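# Remove elastic band from tea caddies and lay it flat

## Task

Four arms are bolted to the tabletop. Their approximate positions are given in the scene frame in metres, with headings in degrees counter-clockwise from +x: arm1 at x=+0.32, y=+0.46, z=+0.72, heading -125; arm2 at x=-0.32, y=+0.46, z=+0.72, heading -55; arm3 at x=-0.32, y=-0.46, z=+0.72, heading +55; arm4 at x=+0.32, y=-0.46, z=+0.72, heading +125. Remove the elastic band from around the tea caddies. Set it down flat on the table, a good distance from the caddies, with no part of the band lying across another part. Every caddy must stay upright and close to where it started. At the end, open the grippers and move the arms away. The result only counts if it stays that way with no robot holding anything in place.

## Robot and tools

Setup. Four identical i2rt Big YAM arms (arm1, arm2, arm3, arm4) are mounted on the table at the positions given in the task. Each arm has six revolute joints, a two-finger gripper and a wrist camera. With joints 1 and 6 at zero and the hand level and pointing forward, the wrist camera sits on top of the hand and looks toward the fingertips. The hand can reach about 1.0 m from the joint-1 axis. The joints move at different speeds, so the path between two postures can bulge outward. Two fixed room cameras are also available. cam_high sits roughly overhead near (0.01, -0.33, 2.13). cam_low is at the side near (-1.48, -0.03, 0.92) and looks along +x. Both give 672x504 images. The wrist cameras are fisheye, 616x616.

Frames. Everything uses one scene frame. Its origin is on the floor, +z points up, and the tabletop is at about z=0.72. The point called hand is midway between the fingertips. The hand's z axis runs along the fingers, and the fingers open and close along its y axis.

Joint targets. Everything is commanded as absolute joint targets, never as offsets. Values are in radians, except the gripper, which is in metres. Allowed ranges, with the tolerance counted as reached:
- joint1_rad: -2.879 to 2.879, ±0.045. Rotates the arm about its base. Positive is counter-clockwise seen from above. At 0 the arm extends along its base heading.
- joint2_rad: 0 to 3.141, ±0.14. Shoulder. At 0 the upper arm points backward, roughly level. Increasing it raises the arm and then brings it forward.
- joint3_rad: 0 to 3.019, ±0.09. Elbow. At 0 the forearm is folded back onto the upper arm. Increasing it unfolds the arm.
- joint4_rad: -1.692 to 1.57, ±0.055. Hand pitch. Positive tilts the fingers up.
- joint5_rad: -1.57 to 1.57, ±0.03. Sideways hand swing. Positive is toward the arm's right.
- joint6_rad: -2.094 to 2.094, ±0.035. Hand roll. Positive is clockwise when viewed from behind the hand.
- gripper_m: 0 to 0.093, ±0.003. The gap between the fingertips. Each finger pad can push with roughly 50 to 62 N, and some grippers manage less.
A single action is capped at 15 s.

Tools.
- execute_actions: {"actions": [...], "cameras": [...]}. actions holds either one action object or none. An action object is keyed by arm name, and each arm holds {"joints": {name: target}}. You may name any subset of the joints and arms. All named motions start at once and may finish at different times. A joint or arm you leave out can keep driving toward its previous target. An unknown key or an out-of-range value rejects the entire call, and nothing moves. cameras lists which images to return, from arm1_cam_wrist, arm2_cam_wrist, arm3_cam_wrist, arm4_cam_wrist, cam_high, cam_low, or "all". Omitting it or passing null also means all; [] means none. Sending an empty actions list only reports state and images.
- wait: {"seconds": 0 to 10}. Commands nothing new and lets the simulation run, then returns state and images.
- zoom_image: {"camera": name, "region": [x0, y0, x1, y1]}. Gives an enlarged view of that camera's most recent full image. Coordinates are pixels measured from the top-left corner. The region may be at most 504x504.
- finished_scene: {"scene": n}, where n is the current scene number. It ends the scene permanently and reports whether the task succeeded. Call it only when the band is laid out, the caddies are standing, and the arms are released and clear.

Reading results. joint_positions gives each joint's actual value. The pictures line lists the returned images in order. joint_status describes how each commanded motion ended:
- off_target: the joint stopped short and may still be pushing.
- contact_stop or time_out: the joint has abandoned its target and holds where it stopped. After a time_out, a joint may instead keep a target at most 0.375, 0.375, 0.113, 0.225, 0.075 and 0.3 rad (joints 1 to 6) from its current position and continue pushing. It will move there on its own if the way opens.
- not_followed: a built-in safety check blocked that arm's joint targets. This comes with a "joint command not followed" line and usually a "cause:" line. Any gripper target in the same action still runs. The arm may retry the blocked targets on every later action until it receives acceptable targets.
The on_its_own section covers joints you did not command in that call. Its "held at" value is the joint's current target, not its position. To stop a joint from pushing, command it to its reported position. A very small change from the current position may not move a joint at all. A joint carrying a load can sag.

Hazards. The arms do not stop when they touch something; they keep pressing, possibly hard. A hard press between two robots fails the task and ends the run, and a hard collision may do the same. The anti-collision check can react too late, and between arms it ignores the fingers, gripper housings and wrist cameras. Knocking any object out of the work area fails the task. Drops, slips, slams and very hard pushes reduce the result. Motor heat builds while an arm holds a load or pushes, and this includes time spent thinking, during which the robots keep their last command. A MOTOR HOT line appears at 85 °C. At 100 °C an OVER-TEMPERATURE FAULT occurs: that arm goes limp and falls until it cools. Affected keys then report limit_stop_at_motor_heat, and the targets must be sent again afterward.

Each tool is called after "Request:" as name(argument=value, ...), one argument or row to a line, values as JSON.

## Session

Request:
execute_actions(
  actions=[],
)

Scene clock: 0.00 s.
Motor temperatures (°C, as the motors report them): arm1=[18 20 19 20 20 21] | arm2=[19 20 20 21 19 19] | arm3=[19 19 19 19 19 21] | arm4=[22 19 19 22 19 18]
arm1.joint_positions: joint1_rad=-0.017 joint2_rad=+0.447 joint3_rad=+1.471 joint4_rad=-1.522 joint5_rad=-0.015 joint6_rad=+0.012 gripper_m=+0.095
arm1.joint_status: not commanded
arm1.hand: x=+0.2472 y=+0.3534 z=+1.3594 quat_wxyz=(-0.233, -0.770, -0.386, +0.451) (m; scene frame)
arm2.joint_positions: joint1_rad=+0.010 joint2_rad=+0.445 joint3_rad=+1.474 joint4_rad=-1.548 joint5_rad=-0.008 joint6_rad=-0.009 gripper_m=+0.094
arm2.joint_status: not commanded
arm2.hand: x=-0.2434 y=+0.3676 z=+1.3071 quat_wxyz=(-0.447, -0.381, -0.776, +0.229) (m; scene frame)
arm3.joint_positions: joint1_rad=+0.014 joint2_rad=+0.441 joint3_rad=+1.470 joint4_rad=-1.539 joint5_rad=-0.010 joint6_rad=-0.016 gripper_m=+0.094
arm3.joint_status: not commanded
arm3.hand: x=-0.2584 y=-0.3577 z=+1.3439 quat_wxyz=(-0.441, +0.430, -0.747, -0.248) (m; scene frame)
arm4.joint_positions: joint1_rad=+0.008 joint2_rad=+0.450 joint3_rad=+1.453 joint4_rad=-1.526 joint5_rad=-0.008 joint6_rad=+0.010 gripper_m=+0.094
arm4.joint_status: not commanded
arm4.hand: x=+0.2450 y=-0.3527 z=+1.3156 quat_wxyz=(-0.228, +0.765, -0.407, -0.444) (m; scene frame)
pictures: arm1_cam_wrist, arm2_cam_wrist, arm3_cam_wrist, arm4_cam_wrist, cam_high, cam_low
Images, in order (width x height): arm1_cam_wrist 616x616, arm2_cam_wrist 616x616, arm3_cam_wrist 616x616, arm4_cam_wrist 616x616, cam_high 672x504, cam_low 672x504.

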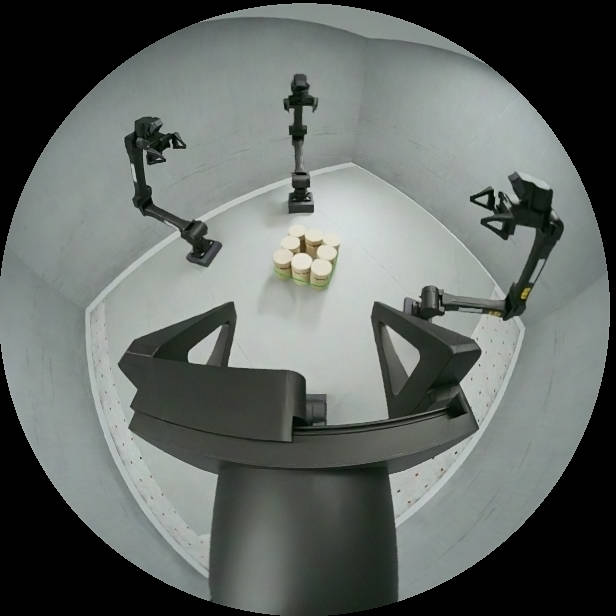

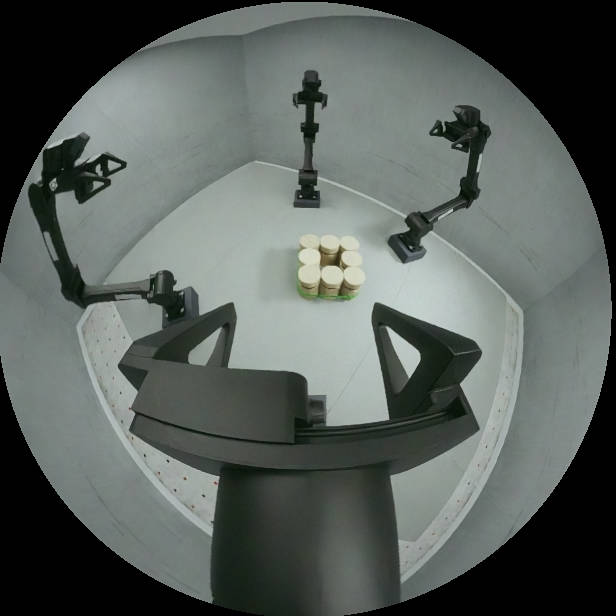

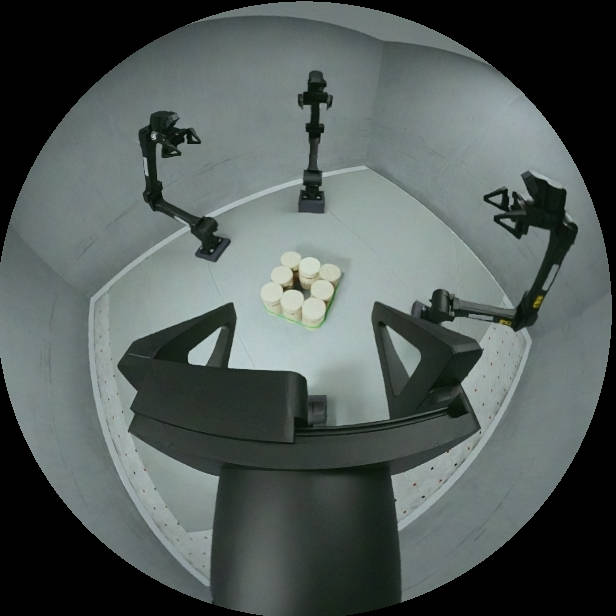

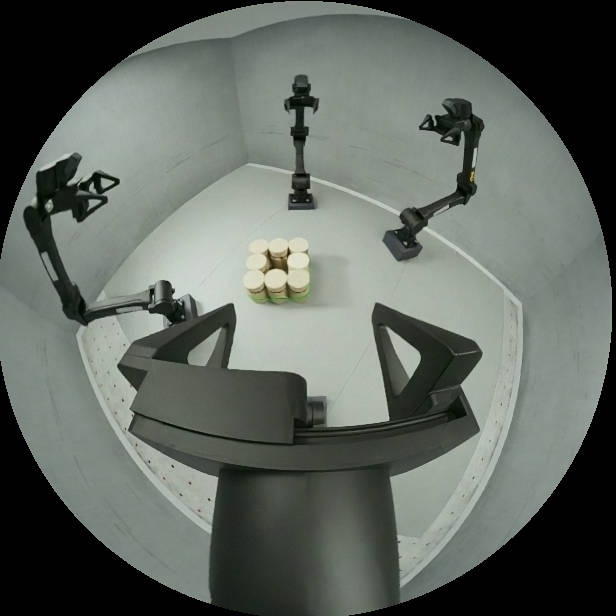

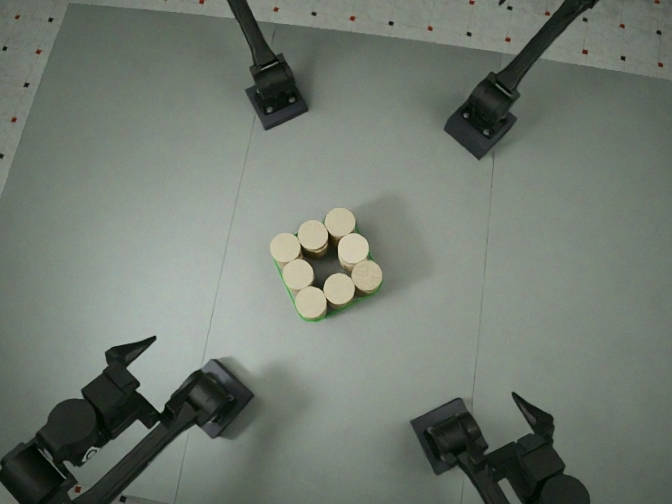

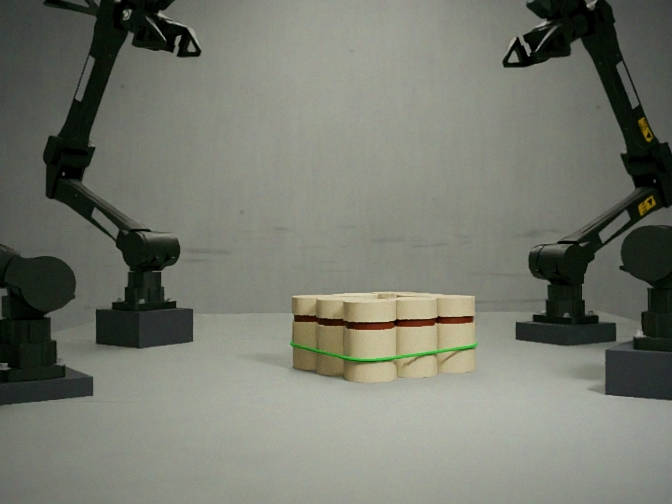

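Request:
zoom_image(
  camera="cam_high",
  region=[250, 190, 410, 340],
)

Request:
zoom_image(
  camera="cam_low",
  region=[280, 270, 490, 400],
)

Region (250, 190, 410, 340) of cam_high's 672x504 image, scaled by 3.150, with more detail than that image has; it fills the top 472 rows of this view, and the rest is white.

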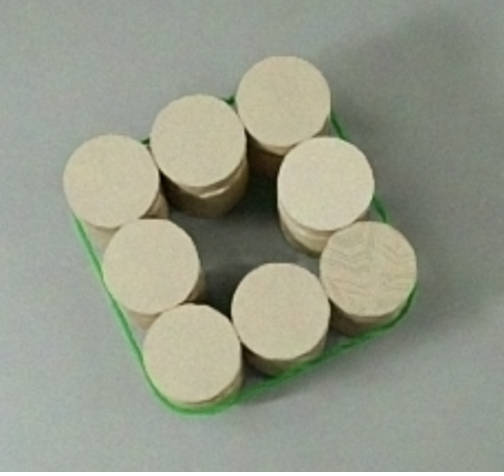

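Region (280, 270, 490, 400) of cam_low's 672x504 image, scaled by 2.400, with more detail than that image has; it fills the top 312 rows of this view, and the rest is white.

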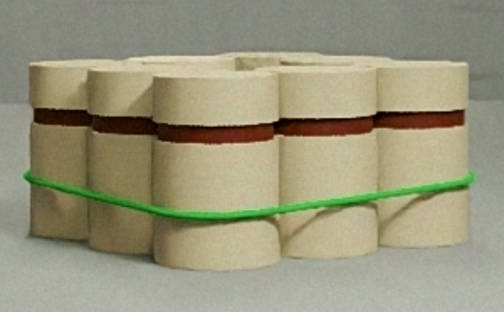

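Request:
execute_actions(
  actions=[
    {"arm1":{"joints":{"joint4_rad":-0.6}},"arm2":{"joints":{"joint3_rad":0.8}},"arm3":{"joints":{"joint2_rad":1.1}},"arm4":{"joints":{"joint5_rad":0.7,"joint6_rad":1.57}}},
  ],
  cameras=["cam_high"],
)

Scene clock: 71.13 s.
Motor temperatures (°C, as the motors report them): arm1=[18 20 21 20 20 21] | arm2=[19 20 24 21 19 19] | arm3=[19 19 24 19 19 21] | arm4=[22 19 22 22 19 18]
arm1.joint_positions: joint1_rad=-0.017 joint2_rad=+0.447 joint3_rad=+1.471 joint4_rad=-0.613 joint5_rad=-0.015 joint6_rad=+0.012 gripper_m=+0.095
arm1.joint_status: all done
arm1.hand: x=+0.2415 y=+0.3435 z=+1.5748 quat_wxyz=(-0.380, -0.491, -0.252, +0.743) (m; scene frame)
arm2.joint_positions: joint1_rad=+0.010 joint2_rad=+0.449 joint3_rad=+0.807 joint4_rad=-1.548 joint5_rad=-0.008 joint6_rad=-0.009 gripper_m=+0.094
arm2.joint_status: all done
arm2.hand: x=-0.2222 y=+0.3339 z=+1.0089 quat_wxyz=(-0.168, -0.436, -0.880, +0.087) (m; scene frame)
arm3.joint_positions: joint1_rad=+0.014 joint2_rad=+1.112 joint3_rad=+1.469 joint4_rad=-1.539 joint5_rad=-0.010 joint6_rad=-0.016 gripper_m=+0.094
arm3.joint_status: all done
arm3.hand: x=-0.1302 y=-0.1474 z=+1.1896 quat_wxyz=(-0.167, +0.488, -0.851, -0.098) (m; scene frame)
arm4.joint_positions: joint1_rad=+0.008 joint2_rad=+0.450 joint3_rad=+1.453 joint4_rad=-1.526 joint5_rad=+0.697 joint6_rad=+1.560 gripper_m=+0.094
arm4.joint_status: all done
arm4.hand: x=+0.3569 y=-0.3184 z=+1.3359 quat_wxyz=(-0.148, +0.082, -0.828, -0.535) (m; scene frame)
pictures: cam_high
Images, in order (width x height): cam_high 672x504.

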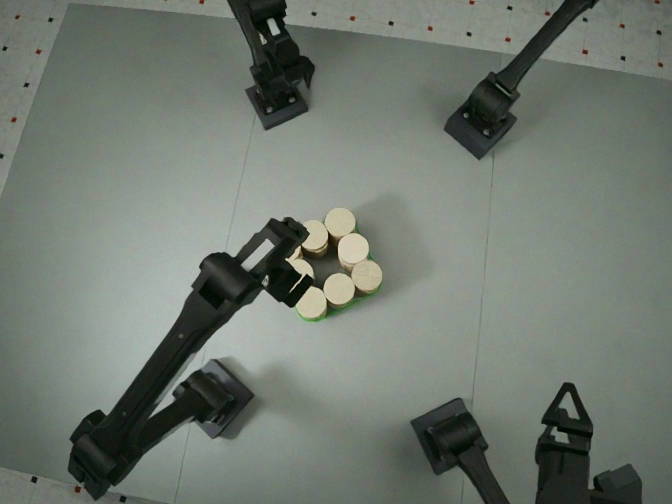

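Request:
execute_actions(
  actions=[
    {"arm1":{"joints":{"joint1_rad":0.079,"joint2_rad":0.9,"joint3_rad":0.69,"joint4_rad":-0.006,"joint5_rad":0,"joint6_rad":1.57,"gripper_m":0.03}},"arm2":{"joints":{"joint1_rad":-0.267,"joint2_rad":0.8,"joint3_rad":0.707,"joint4_rad":-0.163,"joint5_rad":0,"joint6_rad":1.57,"gripper_m":0.03}},"arm3":{"joints":{"joint1_rad":-0.119,"joint2_rad":0.5,"joint3_rad":0.75,"joint4_rad":-0.181,"joint5_rad":0,"joint6_rad":1.57,"gripper_m":0.03}},"arm4":{"joints":{"joint1_rad":0.141,"joint2_rad":0.55,"joint3_rad":0.75,"joint4_rad":-0.199,"joint5_rad":0,"joint6_rad":1.57,"gripper_m":0.03}}},
  ],
  cameras=[],
)

Request:
execute_actions(
  actions=[
    {"arm1":{"joints":{"joint2_rad":1.35}},"arm2":{"joints":{"joint2_rad":1.2}},"arm3":{"joints":{"joint2_rad":0.65,"joint3_rad":0.2}},"arm4":{"joints":{"joint2_rad":0.75,"joint3_rad":0.333}}},
  ],
  cameras=["cam_high","cam_low"],
)

Scene clock: 130.03 s.
Motor temperatures (°C, as the motors report them): arm1=[18 21 21 20 20 21] | arm2=[19 20 25 21 19 19] | arm3=[19 20 29 19 19 21] | arm4=[22 19 23 22 19 18]
arm1.joint_positions: joint1_rad=+0.076 joint2_rad=+0.899 joint3_rad=+0.695 joint4_rad=-0.018 joint5_rad=-0.003 joint6_rad=+1.560 gripper_m=+0.030
arm1.joint_status: all done
arm1.hand: x=+0.0831 y=+0.0702 z=+1.1294 quat_wxyz=(-0.596, -0.756, +0.206, +0.173) (m; scene frame)
arm2.joint_positions: joint1_rad=-0.264 joint2_rad=+0.807 joint3_rad=+0.713 joint4_rad=-0.183 joint5_rad=-0.002 joint6_rad=+1.553 gripper_m=+0.030
arm2.joint_status: all done
arm2.hand: x=-0.1658 y=+0.0640 z=+1.0956 quat_wxyz=(-0.595, -0.782, -0.154, -0.101) (m; scene frame)
arm3.joint_positions: joint1_rad=-0.116 joint2_rad=+0.508 joint3_rad=+0.744 joint4_rad=-0.202 joint5_rad=+0.000 joint6_rad=+1.559 gripper_m=+0.030
arm3.joint_status: all done
arm3.hand: x=-0.1055 y=-0.1950 z=+1.2550 quat_wxyz=(-0.243, -0.227, -0.656, -0.677) (m; scene frame)
arm4.joint_positions: joint1_rad=+0.137 joint2_rad=+0.553 joint3_rad=+0.747 joint4_rad=-0.222 joint5_rad=+0.002 joint6_rad=+1.562 gripper_m=+0.030
arm4.joint_status: all done
arm4.hand: x=+0.0826 y=-0.1926 z=+1.2129 quat_wxyz=(+0.244, +0.258, -0.670, -0.652) (m; scene frame)
pictures: none
No camera images: the call's "cameras" was empty. Leave "cameras" out to get every camera's image.

Scene clock: 131.27 s.
Motor temperatures (°C, as the motors report them): arm1=[18 21 21 20 20 21] | arm2=[19 20 25 21 19 19] | arm3=[19 20 29 19 19 21] | arm4=[22 19 23 22 19 18]
arm1.joint_positions: joint1_rad=+0.076 joint2_rad=+1.348 joint3_rad=+0.686 joint4_rad=-0.013 joint5_rad=-0.003 joint6_rad=+1.561 gripper_m=+0.030
arm1.joint_status: all done
arm1.hand: x=+0.0599 y=+0.0346 z=+0.9181 quat_wxyz=(-0.412, -0.871, +0.239, +0.120) (m; scene frame)
arm2.joint_positions: joint1_rad=-0.264 joint2_rad=+1.210 joint3_rad=+0.713 joint4_rad=-0.177 joint5_rad=-0.002 joint6_rad=+1.555 gripper_m=+0.030
arm2.joint_status: all done
arm2.hand: x=-0.1481 y=+0.0128 z=+0.9213 quat_wxyz=(-0.429, -0.884, -0.173, -0.072) (m; scene frame)
arm3.joint_positions: joint1_rad=-0.116 joint2_rad=+0.659 joint3_rad=+0.196 joint4_rad=-0.185 joint5_rad=+0.000 joint6_rad=+1.562 gripper_m=+0.030
arm3.joint_status: all done
arm3.hand: x=-0.1304 y=-0.2252 z=+0.8803 quat_wxyz=(-0.149, -0.294, -0.846, -0.420) (m; scene frame)
arm4.joint_positions: joint1_rad=+0.137 joint2_rad=+0.756 joint3_rad=+0.326 joint4_rad=-0.204 joint5_rad=+0.002 joint6_rad=+1.563 gripper_m=+0.030
arm4.joint_status: all done
arm4.hand: x=+0.0952 y=-0.2066 z=+0.8942 quat_wxyz=(+0.157, +0.321, -0.833, -0.422) (m; scene frame)
pictures: cam_high, cam_low
Images, in order (width x height): cam_high 672x504, cam_low 672x504.

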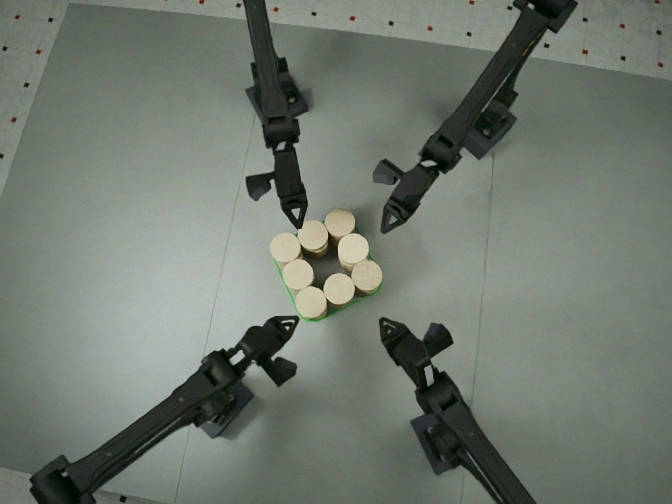

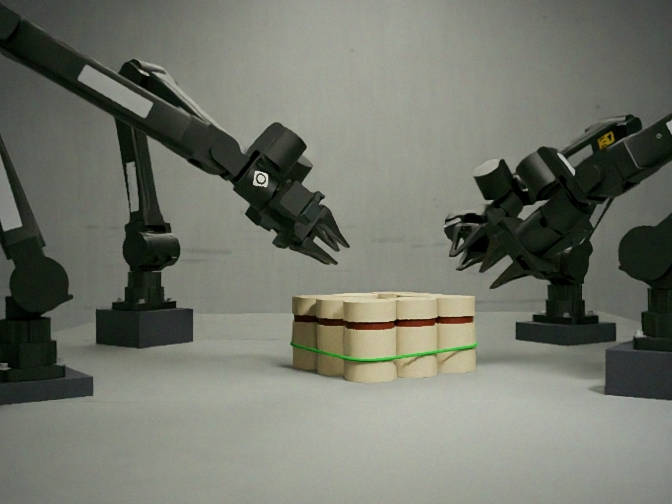

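Request:
execute_actions(
  actions=[
    {"arm1":{"joints":{"joint1_rad":-0.027}},"arm2":{"joints":{"joint1_rad":-0.315,"joint2_rad":1.09,"joint3_rad":0.582,"joint4_rad":-0.155}},"arm3":{"joints":{"joint1_rad":0.058,"joint3_rad":0.243,"joint4_rad":-0.12}},"arm4":{"joints":{"joint1_rad":0.152,"joint2_rad":1.0,"joint3_rad":0.486,"joint4_rad":-0.12}}},
  ],
  cameras=[],
)

Request:
execute_actions(
  actions=[
    {"arm1":{"joints":{"joint2_rad":1.578}},"arm2":{"joints":{"joint2_rad":1.31}},"arm3":{"joints":{"joint2_rad":1.01}},"arm4":{"joints":{"joint2_rad":1.255}}},
  ],
)

Scene clock: 170.63 s.
Motor temperatures (°C, as the motors report them): arm1=[18 21 22 20 20 21] | arm2=[19 20 26 22 19 19] | arm3=[19 19 29 19 19 21] | arm4=[22 19 25 22 19 18]
arm1.joint_positions: joint1_rad=-0.034 joint2_rad=+1.348 joint3_rad=+0.686 joint4_rad=-0.013 joint5_rad=-0.002 joint6_rad=+1.561 gripper_m=+0.030
arm1.joint_status: all done
arm1.hand: x=+0.0148 y=+0.0657 z=+0.9184 quat_wxyz=(-0.405, -0.856, +0.287, +0.143) (m; scene frame)
arm2.joint_positions: joint1_rad=-0.314 joint2_rad=+1.091 joint3_rad=+0.590 joint4_rad=-0.170 joint5_rad=-0.001 joint6_rad=+1.555 gripper_m=+0.030
arm2.joint_status: all done
arm2.hand: x=-0.1849 y=+0.0471 z=+0.9098 quat_wxyz=(-0.432, -0.887, -0.150, -0.061) (m; scene frame)
arm3.joint_positions: joint1_rad=+0.050 joint2_rad=+0.659 joint3_rad=+0.196 joint4_rad=-0.140 joint5_rad=+0.000 joint6_rad=+1.562 gripper_m=+0.030
arm3.joint_status: all done
arm3.hand: x=-0.1685 y=-0.1915 z=+0.8893 quat_wxyz=(-0.120, -0.220, -0.857, -0.450) (m; scene frame)
arm4.joint_positions: joint1_rad=+0.143 joint2_rad=+1.001 joint3_rad=+0.453 joint4_rad=-0.134 joint5_rad=+0.002 joint6_rad=+1.563 gripper_m=+0.030
arm4.joint_status: all done
arm4.hand: x=+0.0581 y=-0.1682 z=+0.8909 quat_wxyz=(+0.151, +0.327, -0.842, -0.401) (m; scene frame)
pictures: none
No camera images: the call's "cameras" was empty. Leave "cameras" out to get every camera's image.

Scene clock: 171.77 s.
Motor temperatures (°C, as the motors report them): arm1=[18 21 22 20 20 21] | arm2=[19 20 26 22 19 19] | arm3=[19 19 29 19 19 21] | arm4=[22 19 25 22 19 18]
arm1.joint_positions: joint1_rad=-0.034 joint2_rad=+1.580 joint3_rad=+0.686 joint4_rad=-0.012 joint5_rad=-0.002 joint6_rad=+1.561 gripper_m=+0.030
arm1.joint_status: all done
arm1.hand: x=+0.0231 y=+0.0776 z=+0.8094 quat_wxyz=(-0.304, -0.897, +0.301, +0.108) (m; scene frame)
arm2.joint_positions: joint1_rad=-0.314 joint2_rad=+1.319 joint3_rad=+0.590 joint4_rad=-0.169 joint5_rad=-0.001 joint6_rad=+1.555 gripper_m=+0.030
arm2.joint_status: all done
arm2.hand: x=-0.1868 y=+0.0499 z=+0.8155 quat_wxyz=(-0.328, -0.930, -0.156, -0.045) (m; scene frame)
arm3.joint_positions: joint1_rad=+0.050 joint2_rad=+1.001 joint3_rad=+0.205 joint4_rad=-0.136 joint5_rad=+0.000 joint6_rad=+1.562 gripper_m=+0.030
arm3.joint_status: all done
arm3.hand: x=-0.1784 y=-0.2088 z=+0.7986 quat_wxyz=(-0.081, -0.236, -0.920, -0.304) (m; scene frame)
arm4.joint_positions: joint1_rad=+0.143 joint2_rad=+1.261 joint3_rad=+0.453 joint4_rad=-0.134 joint5_rad=+0.002 joint6_rad=+1.563 gripper_m=+0.030
arm4.joint_status: all done
arm4.hand: x=+0.0665 y=-0.1774 z=+0.7959 quat_wxyz=(+0.108, +0.345, -0.887, -0.288) (m; scene frame)
pictures: arm1_cam_wrist, arm2_cam_wrist, arm3_cam_wrist, arm4_cam_wrist, cam_high, cam_low
camera_calibration (this result's frames):
arm1_cam_wrist: T_world_to_cam=[[0.469875, 0.625881, -0.622488, 0.445684], [0.867354, -0.196293, 0.457346, -0.373219], [0.164054, -0.754813, -0.635093, 0.69044], [0, 0, 0, 1]] pos_world=[0.001028, 0.168948, 0.886617]
arm2_cam_wrist: T_world_to_cam=[[-0.266235, 0.730735, -0.628606, 0.425598], [0.659108, 0.613867, 0.434447, -0.255199], [0.703346, -0.298654, -0.645066, 0.801159], [0, 0, 0, 1]] pos_world=[-0.281978, 0.0849285, 0.895204]
arm3_cam_wrist: T_world_to_cam=[[-0.389779, -0.701109, -0.597091, 0.265248], [-0.879917, 0.0922497, 0.466086, -0.504928], [-0.271696, 0.707061, -0.652875, 0.744498], [0, 0, 0, 1]] pos_world=[-0.138629, -0.293858, 0.879782]
arm4_cam_wrist: T_world_to_cam=[[0.552104, -0.59901, -0.579973, 0.317624], [-0.376105, -0.79973, 0.467949, -0.483948], [-0.744128, -0.0402258, -0.666825, 0.699403], [0, 0, 0, 1]] pos_world=[0.163068, -0.168634, 0.877055]
Images, in order (width x height): arm1_cam_wrist 616x616, arm2_cam_wrist 616x616, arm3_cam_wrist 616x616, arm4_cam_wrist 616x616, cam_high 672x504, cam_low 672x504.

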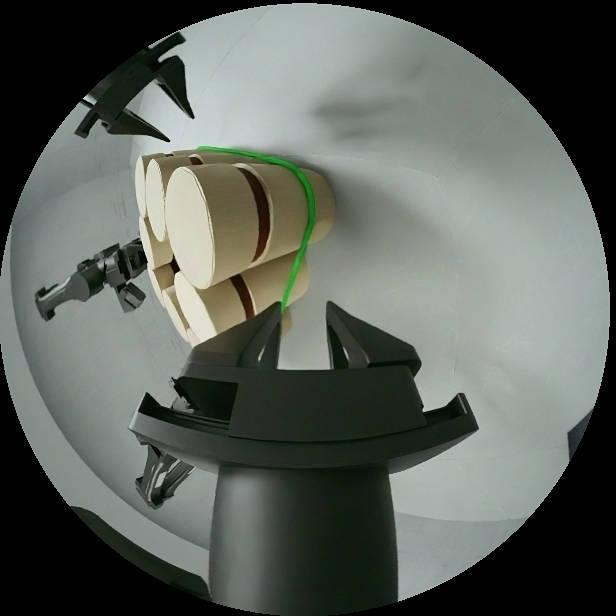

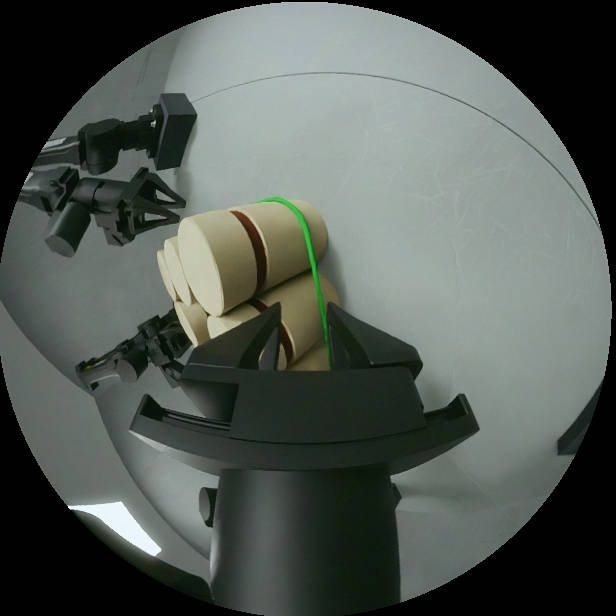

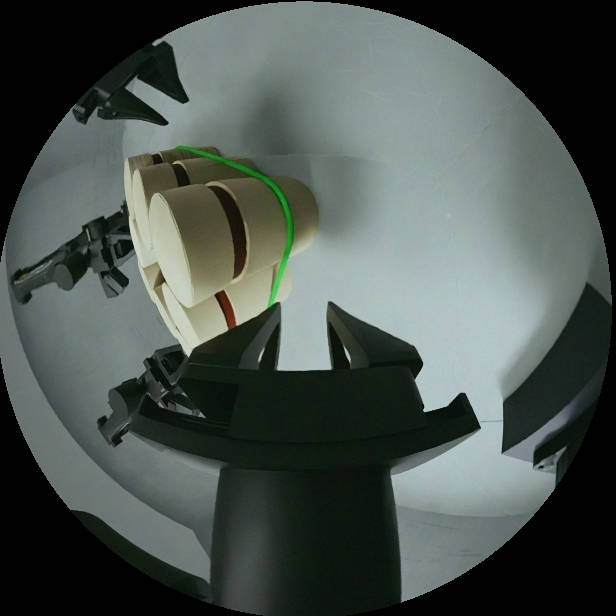

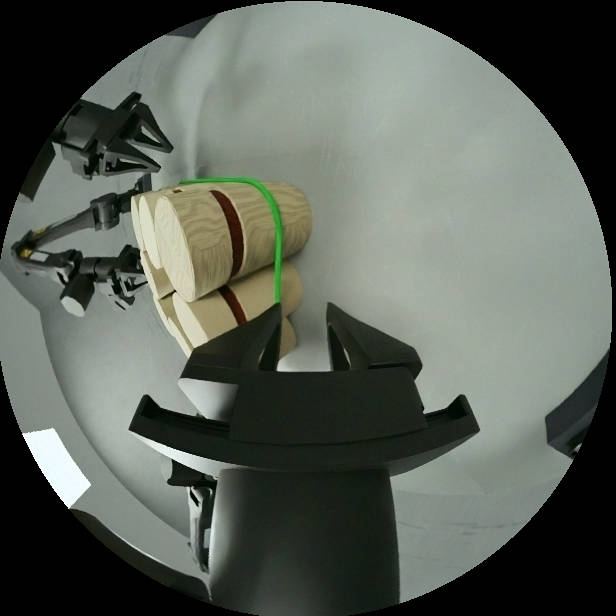

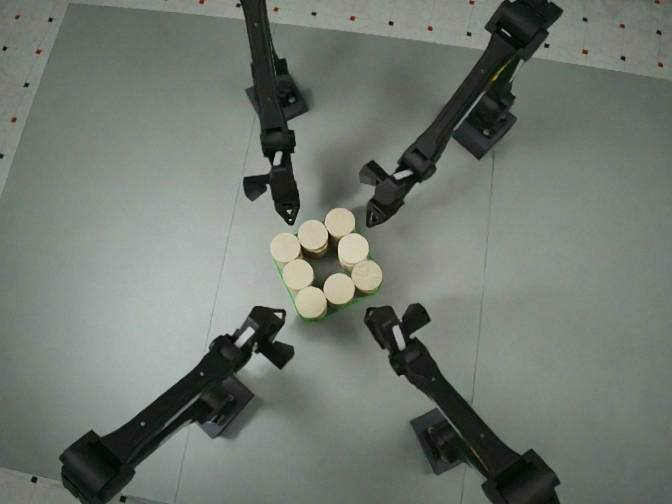

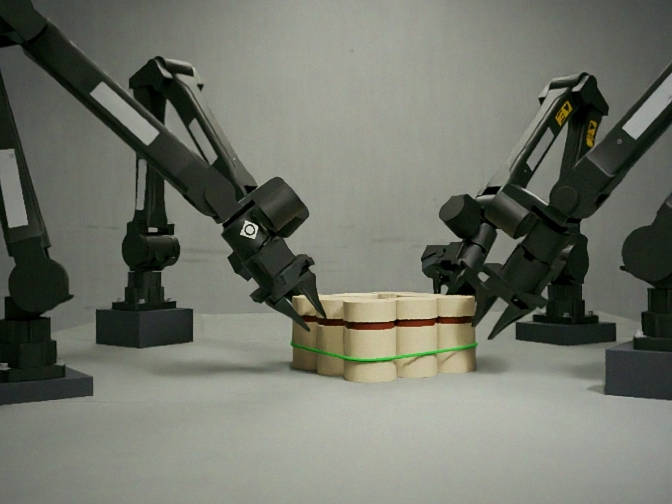

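Request:
zoom_image(
  camera="arm1_cam_wrist",
  region=[220, 200, 380, 360],
)

Request:
zoom_image(
  camera="arm2_cam_wrist",
  region=[220, 200, 380, 360],
)

Request:
zoom_image(
  camera="arm3_cam_wrist",
  region=[220, 200, 380, 360],
)

Request:
zoom_image(
  camera="arm4_cam_wrist",
  region=[220, 200, 380, 360],
)

Request:
zoom_image(
  camera="cam_high",
  region=[240, 180, 420, 350],
)

Region (220, 200, 380, 360) of arm1_cam_wrist's 616x616 image, scaled by 3.150, with more detail than that image has.

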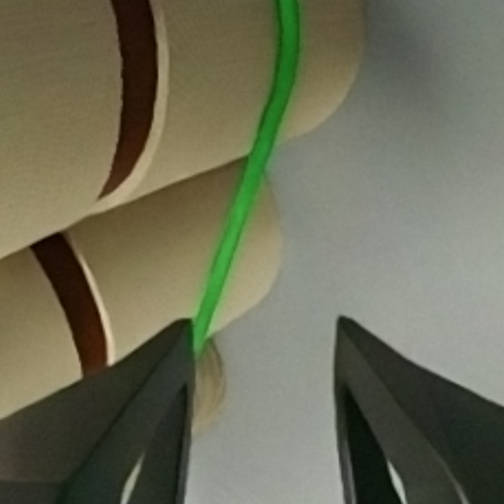

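Region (220, 200, 380, 360) of arm2_cam_wrist's 616x616 image, scaled by 3.150, with more detail than that image has.

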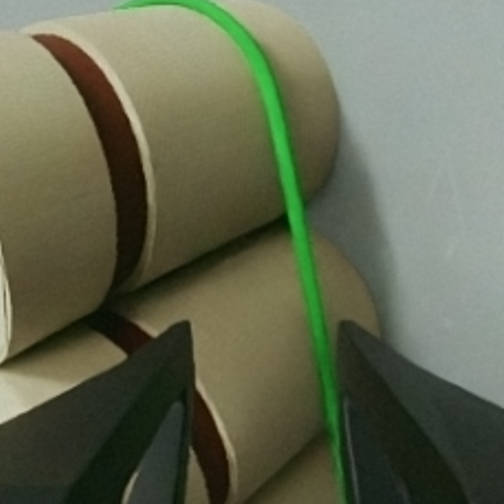

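Region (220, 200, 380, 360) of arm3_cam_wrist's 616x616 image, scaled by 3.150, with more detail than that image has.

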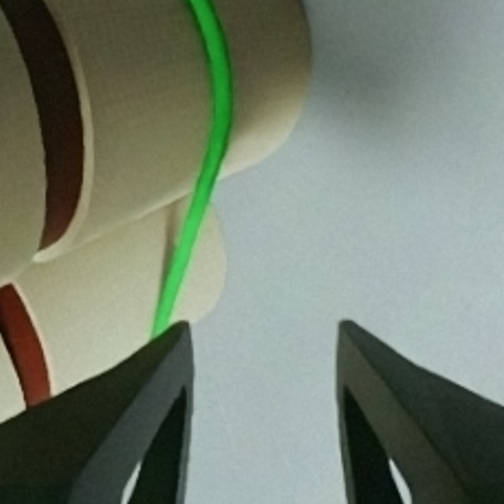

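Region (220, 200, 380, 360) of arm4_cam_wrist's 616x616 image, scaled by 3.150, with more detail than that image has.

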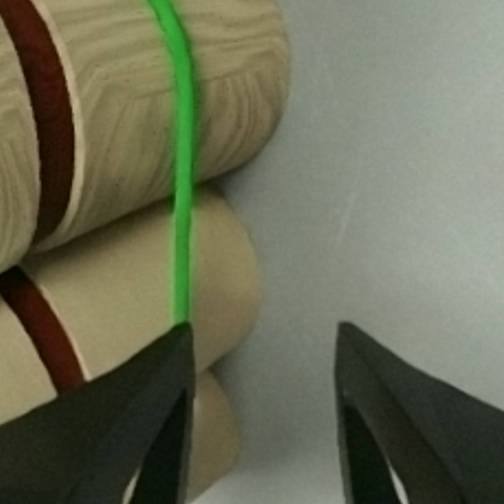

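Region (240, 180, 420, 350) of cam_high's 672x504 image, scaled by 2.800, with more detail than that image has.

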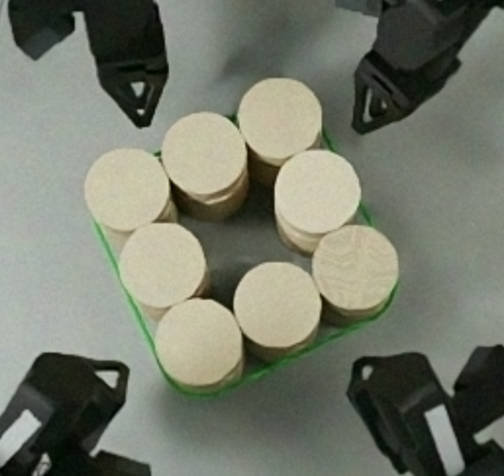

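Request:
execute_actions(
  actions=[
    {"arm1":{"joints":{"joint1_rad":-0.018,"joint2_rad":1.734,"joint3_rad":0.783,"joint4_rad":0.089}},"arm2":{"joints":{"joint1_rad":-0.296,"joint2_rad":1.488,"joint3_rad":0.64,"joint4_rad":-0.008}},"arm3":{"joints":{"joint1_rad":0.075,"joint2_rad":1.286,"joint3_rad":0.31,"joint4_rad":0.115}},"arm4":{"joints":{"joint1_rad":0.163,"joint2_rad":1.42,"joint3_rad":0.542,"joint4_rad":0.02}}},
  ],
)

Scene clock: 215.00 s.
Motor temperatures (°C, as the motors report them): arm1=[18 21 22 20 20 21] | arm2=[19 21 25 22 19 19] | arm3=[19 19 30 20 19 21] | arm4=[22 20 26 22 19 18]
arm1.joint_positions: joint1_rad=-0.026 joint2_rad=+1.697 joint3_rad=+0.766 joint4_rad=+0.088 joint5_rad=+0.001 joint6_rad=+1.563 gripper_m=+0.030
arm1.joint_status: all done
arm1.hand: x=-0.0013 y=+0.0403 z=+0.7994 quat_wxyz=(-0.332, -0.888, +0.295, +0.117) (m; scene frame)
arm2.joint_positions: joint1_rad=-0.303 joint2_rad=+1.495 joint3_rad=+0.594 joint4_rad=-0.025 joint5_rad=-0.001 joint6_rad=+1.555 gripper_m=+0.030
arm2.joint_status: all done
arm2.hand: x=-0.1781 y=+0.0375 z=+0.7654 quat_wxyz=(-0.315, -0.934, -0.162, -0.045) (m; scene frame)
arm3.joint_positions: joint1_rad=+0.067 joint2_rad=+1.276 joint3_rad=+0.290 joint4_rad=+0.091 joint5_rad=-0.003 joint6_rad=+1.562 gripper_m=+0.030
arm3.joint_status: all done
arm3.hand: x=-0.1580 y=-0.1596 z=+0.7854 quat_wxyz=(-0.081, -0.226, -0.916, -0.322) (m; scene frame)
arm4.joint_positions: joint1_rad=+0.155 joint2_rad=+1.423 joint3_rad=+0.517 joint4_rad=+0.001 joint5_rad=+0.002 joint6_rad=+1.563 gripper_m=+0.030
arm4.joint_status: all done
arm4.hand: x=+0.0353 y=-0.1502 z=+0.7798 quat_wxyz=(+0.116, +0.348, -0.880, -0.304) (m; scene frame)
pictures: arm1_cam_wrist, arm2_cam_wrist, arm3_cam_wrist, arm4_cam_wrist, cam_high, cam_low
camera_calibration (this result's frames):
arm1_cam_wrist: T_world_to_cam=[[0.441684, 0.596165, -0.670449, 0.513731], [0.885543, -0.169771, 0.432425, -0.335872], [0.143974, -0.784707, -0.602916, 0.635344], [0, 0, 0, 1]] pos_world=[-0.0209505, 0.135269, 0.872728]
arm2_cam_wrist: T_world_to_cam=[[-0.279692, 0.744401, -0.606333, 0.385555], [0.65643, 0.609132, 0.445037, -0.23993], [0.700623, -0.273541, -0.659017, 0.768249], [0, 0, 0, 1]] pos_world=[-0.272919, 0.0692895, 0.846841]
arm3_cam_wrist: T_world_to_cam=[[-0.366843, -0.687532, -0.626678, 0.328861], [-0.888694, 0.0598308, 0.45458, -0.482954], [-0.275044, 0.723685, -0.632954, 0.693048], [0, 0, 0, 1]] pos_world=[-0.11794, -0.24655, 0.864299]
arm4_cam_wrist: T_world_to_cam=[[0.544377, -0.576439, -0.609403, 0.36839], [-0.355129, -0.816539, 0.455135, -0.459649], [-0.759959, -0.0313483, -0.649215, 0.65469], [0, 0, 0, 1]] pos_world=[0.13376, -0.142444, 0.858735]
Images, in order (width x height): arm1_cam_wrist 616x616, arm2_cam_wrist 616x616, arm3_cam_wrist 616x616, arm4_cam_wrist 616x616, cam_high 672x504, cam_low 672x504.

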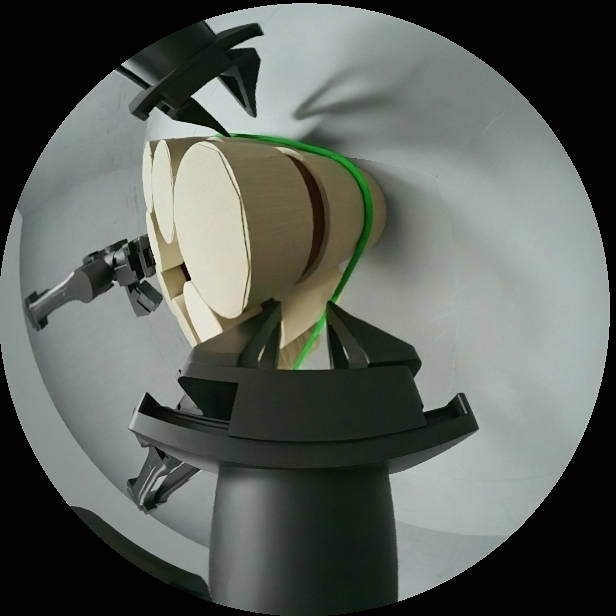

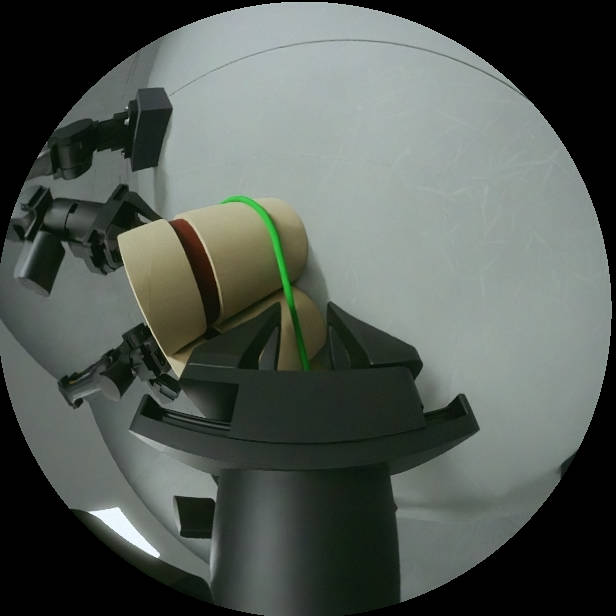

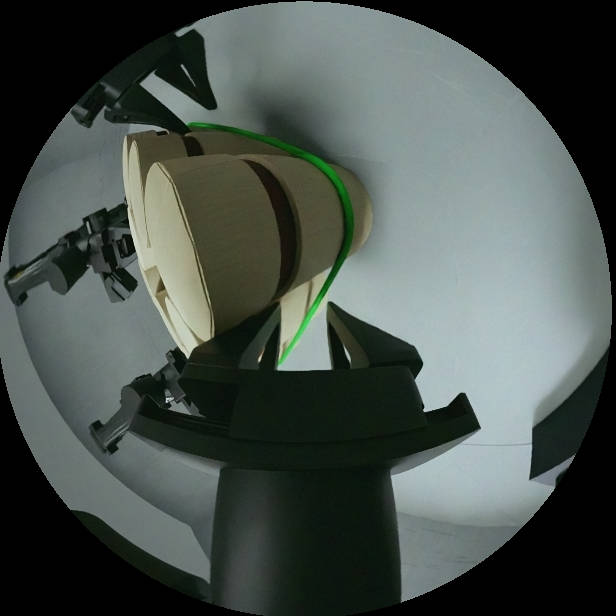

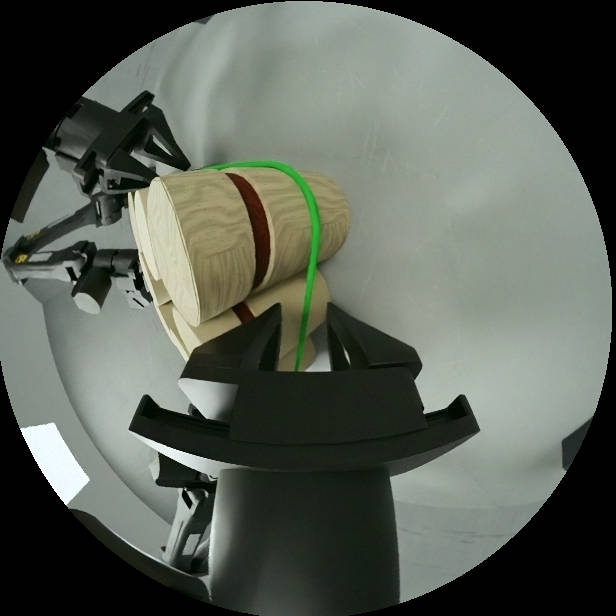

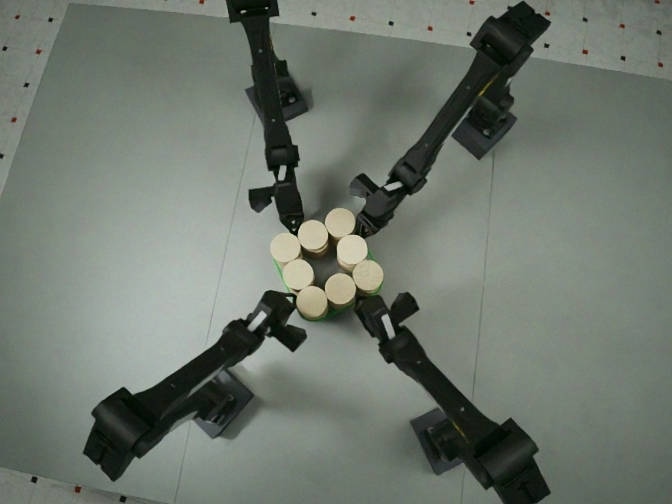

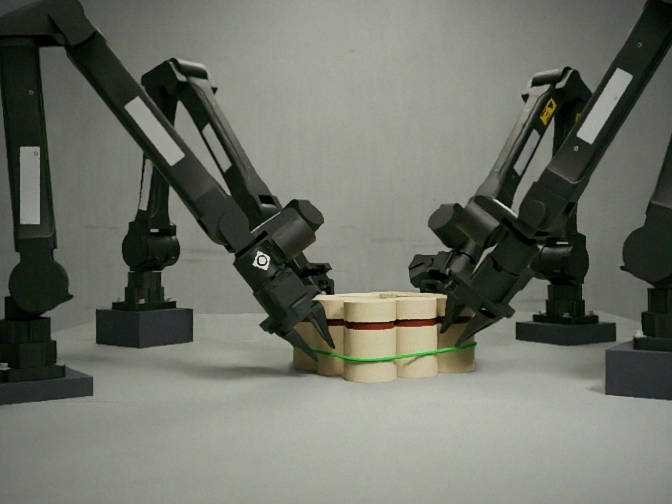

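Request:
zoom_image(
  camera="cam_high",
  region=[260, 195, 400, 335],
)

Request:
zoom_image(
  camera="arm1_cam_wrist",
  region=[220, 220, 380, 380],
)

Request:
zoom_image(
  camera="arm3_cam_wrist",
  region=[220, 220, 380, 380],
)

Request:
zoom_image(
  camera="cam_low",
  region=[260, 260, 520, 400],
)

Region (260, 195, 400, 335) of cam_high's 672x504 image, scaled by 3.600, with more detail than that image has.

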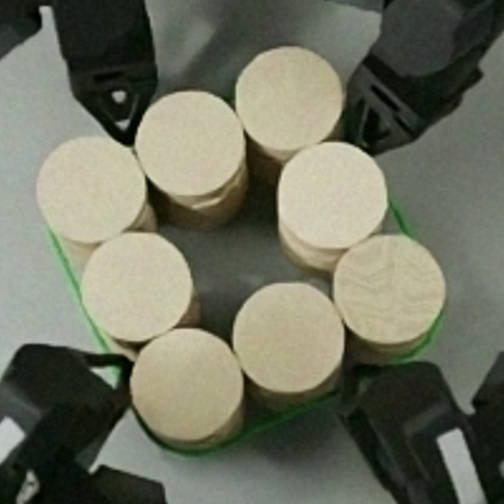

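Region (220, 220, 380, 380) of arm1_cam_wrist's 616x616 image, scaled by 3.150, with more detail than that image has.

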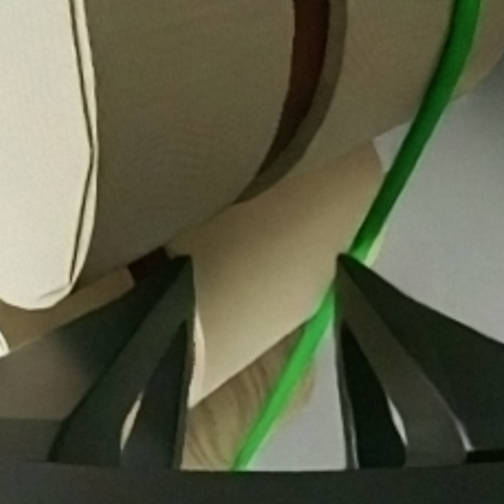

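Region (220, 220, 380, 380) of arm3_cam_wrist's 616x616 image, scaled by 3.150, with more detail than that image has.

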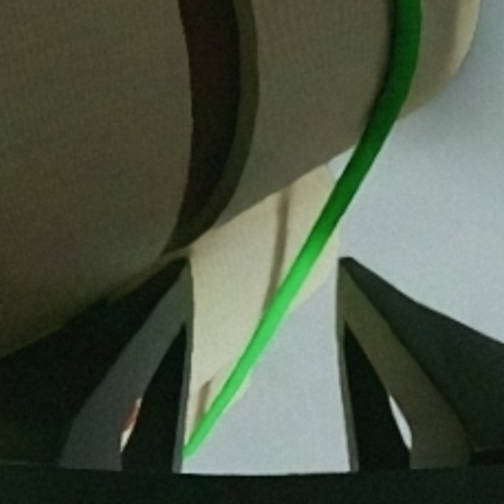

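Region (260, 260, 520, 400) of cam_low's 672x504 image, scaled by 1.938, with more detail than that image has; it fills the top 271 rows of this view, and the rest is white.

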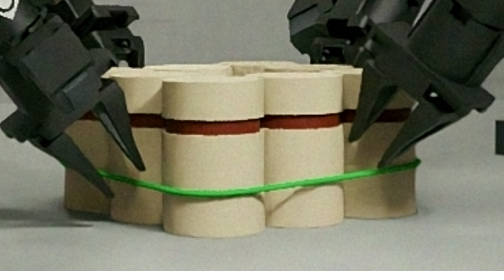

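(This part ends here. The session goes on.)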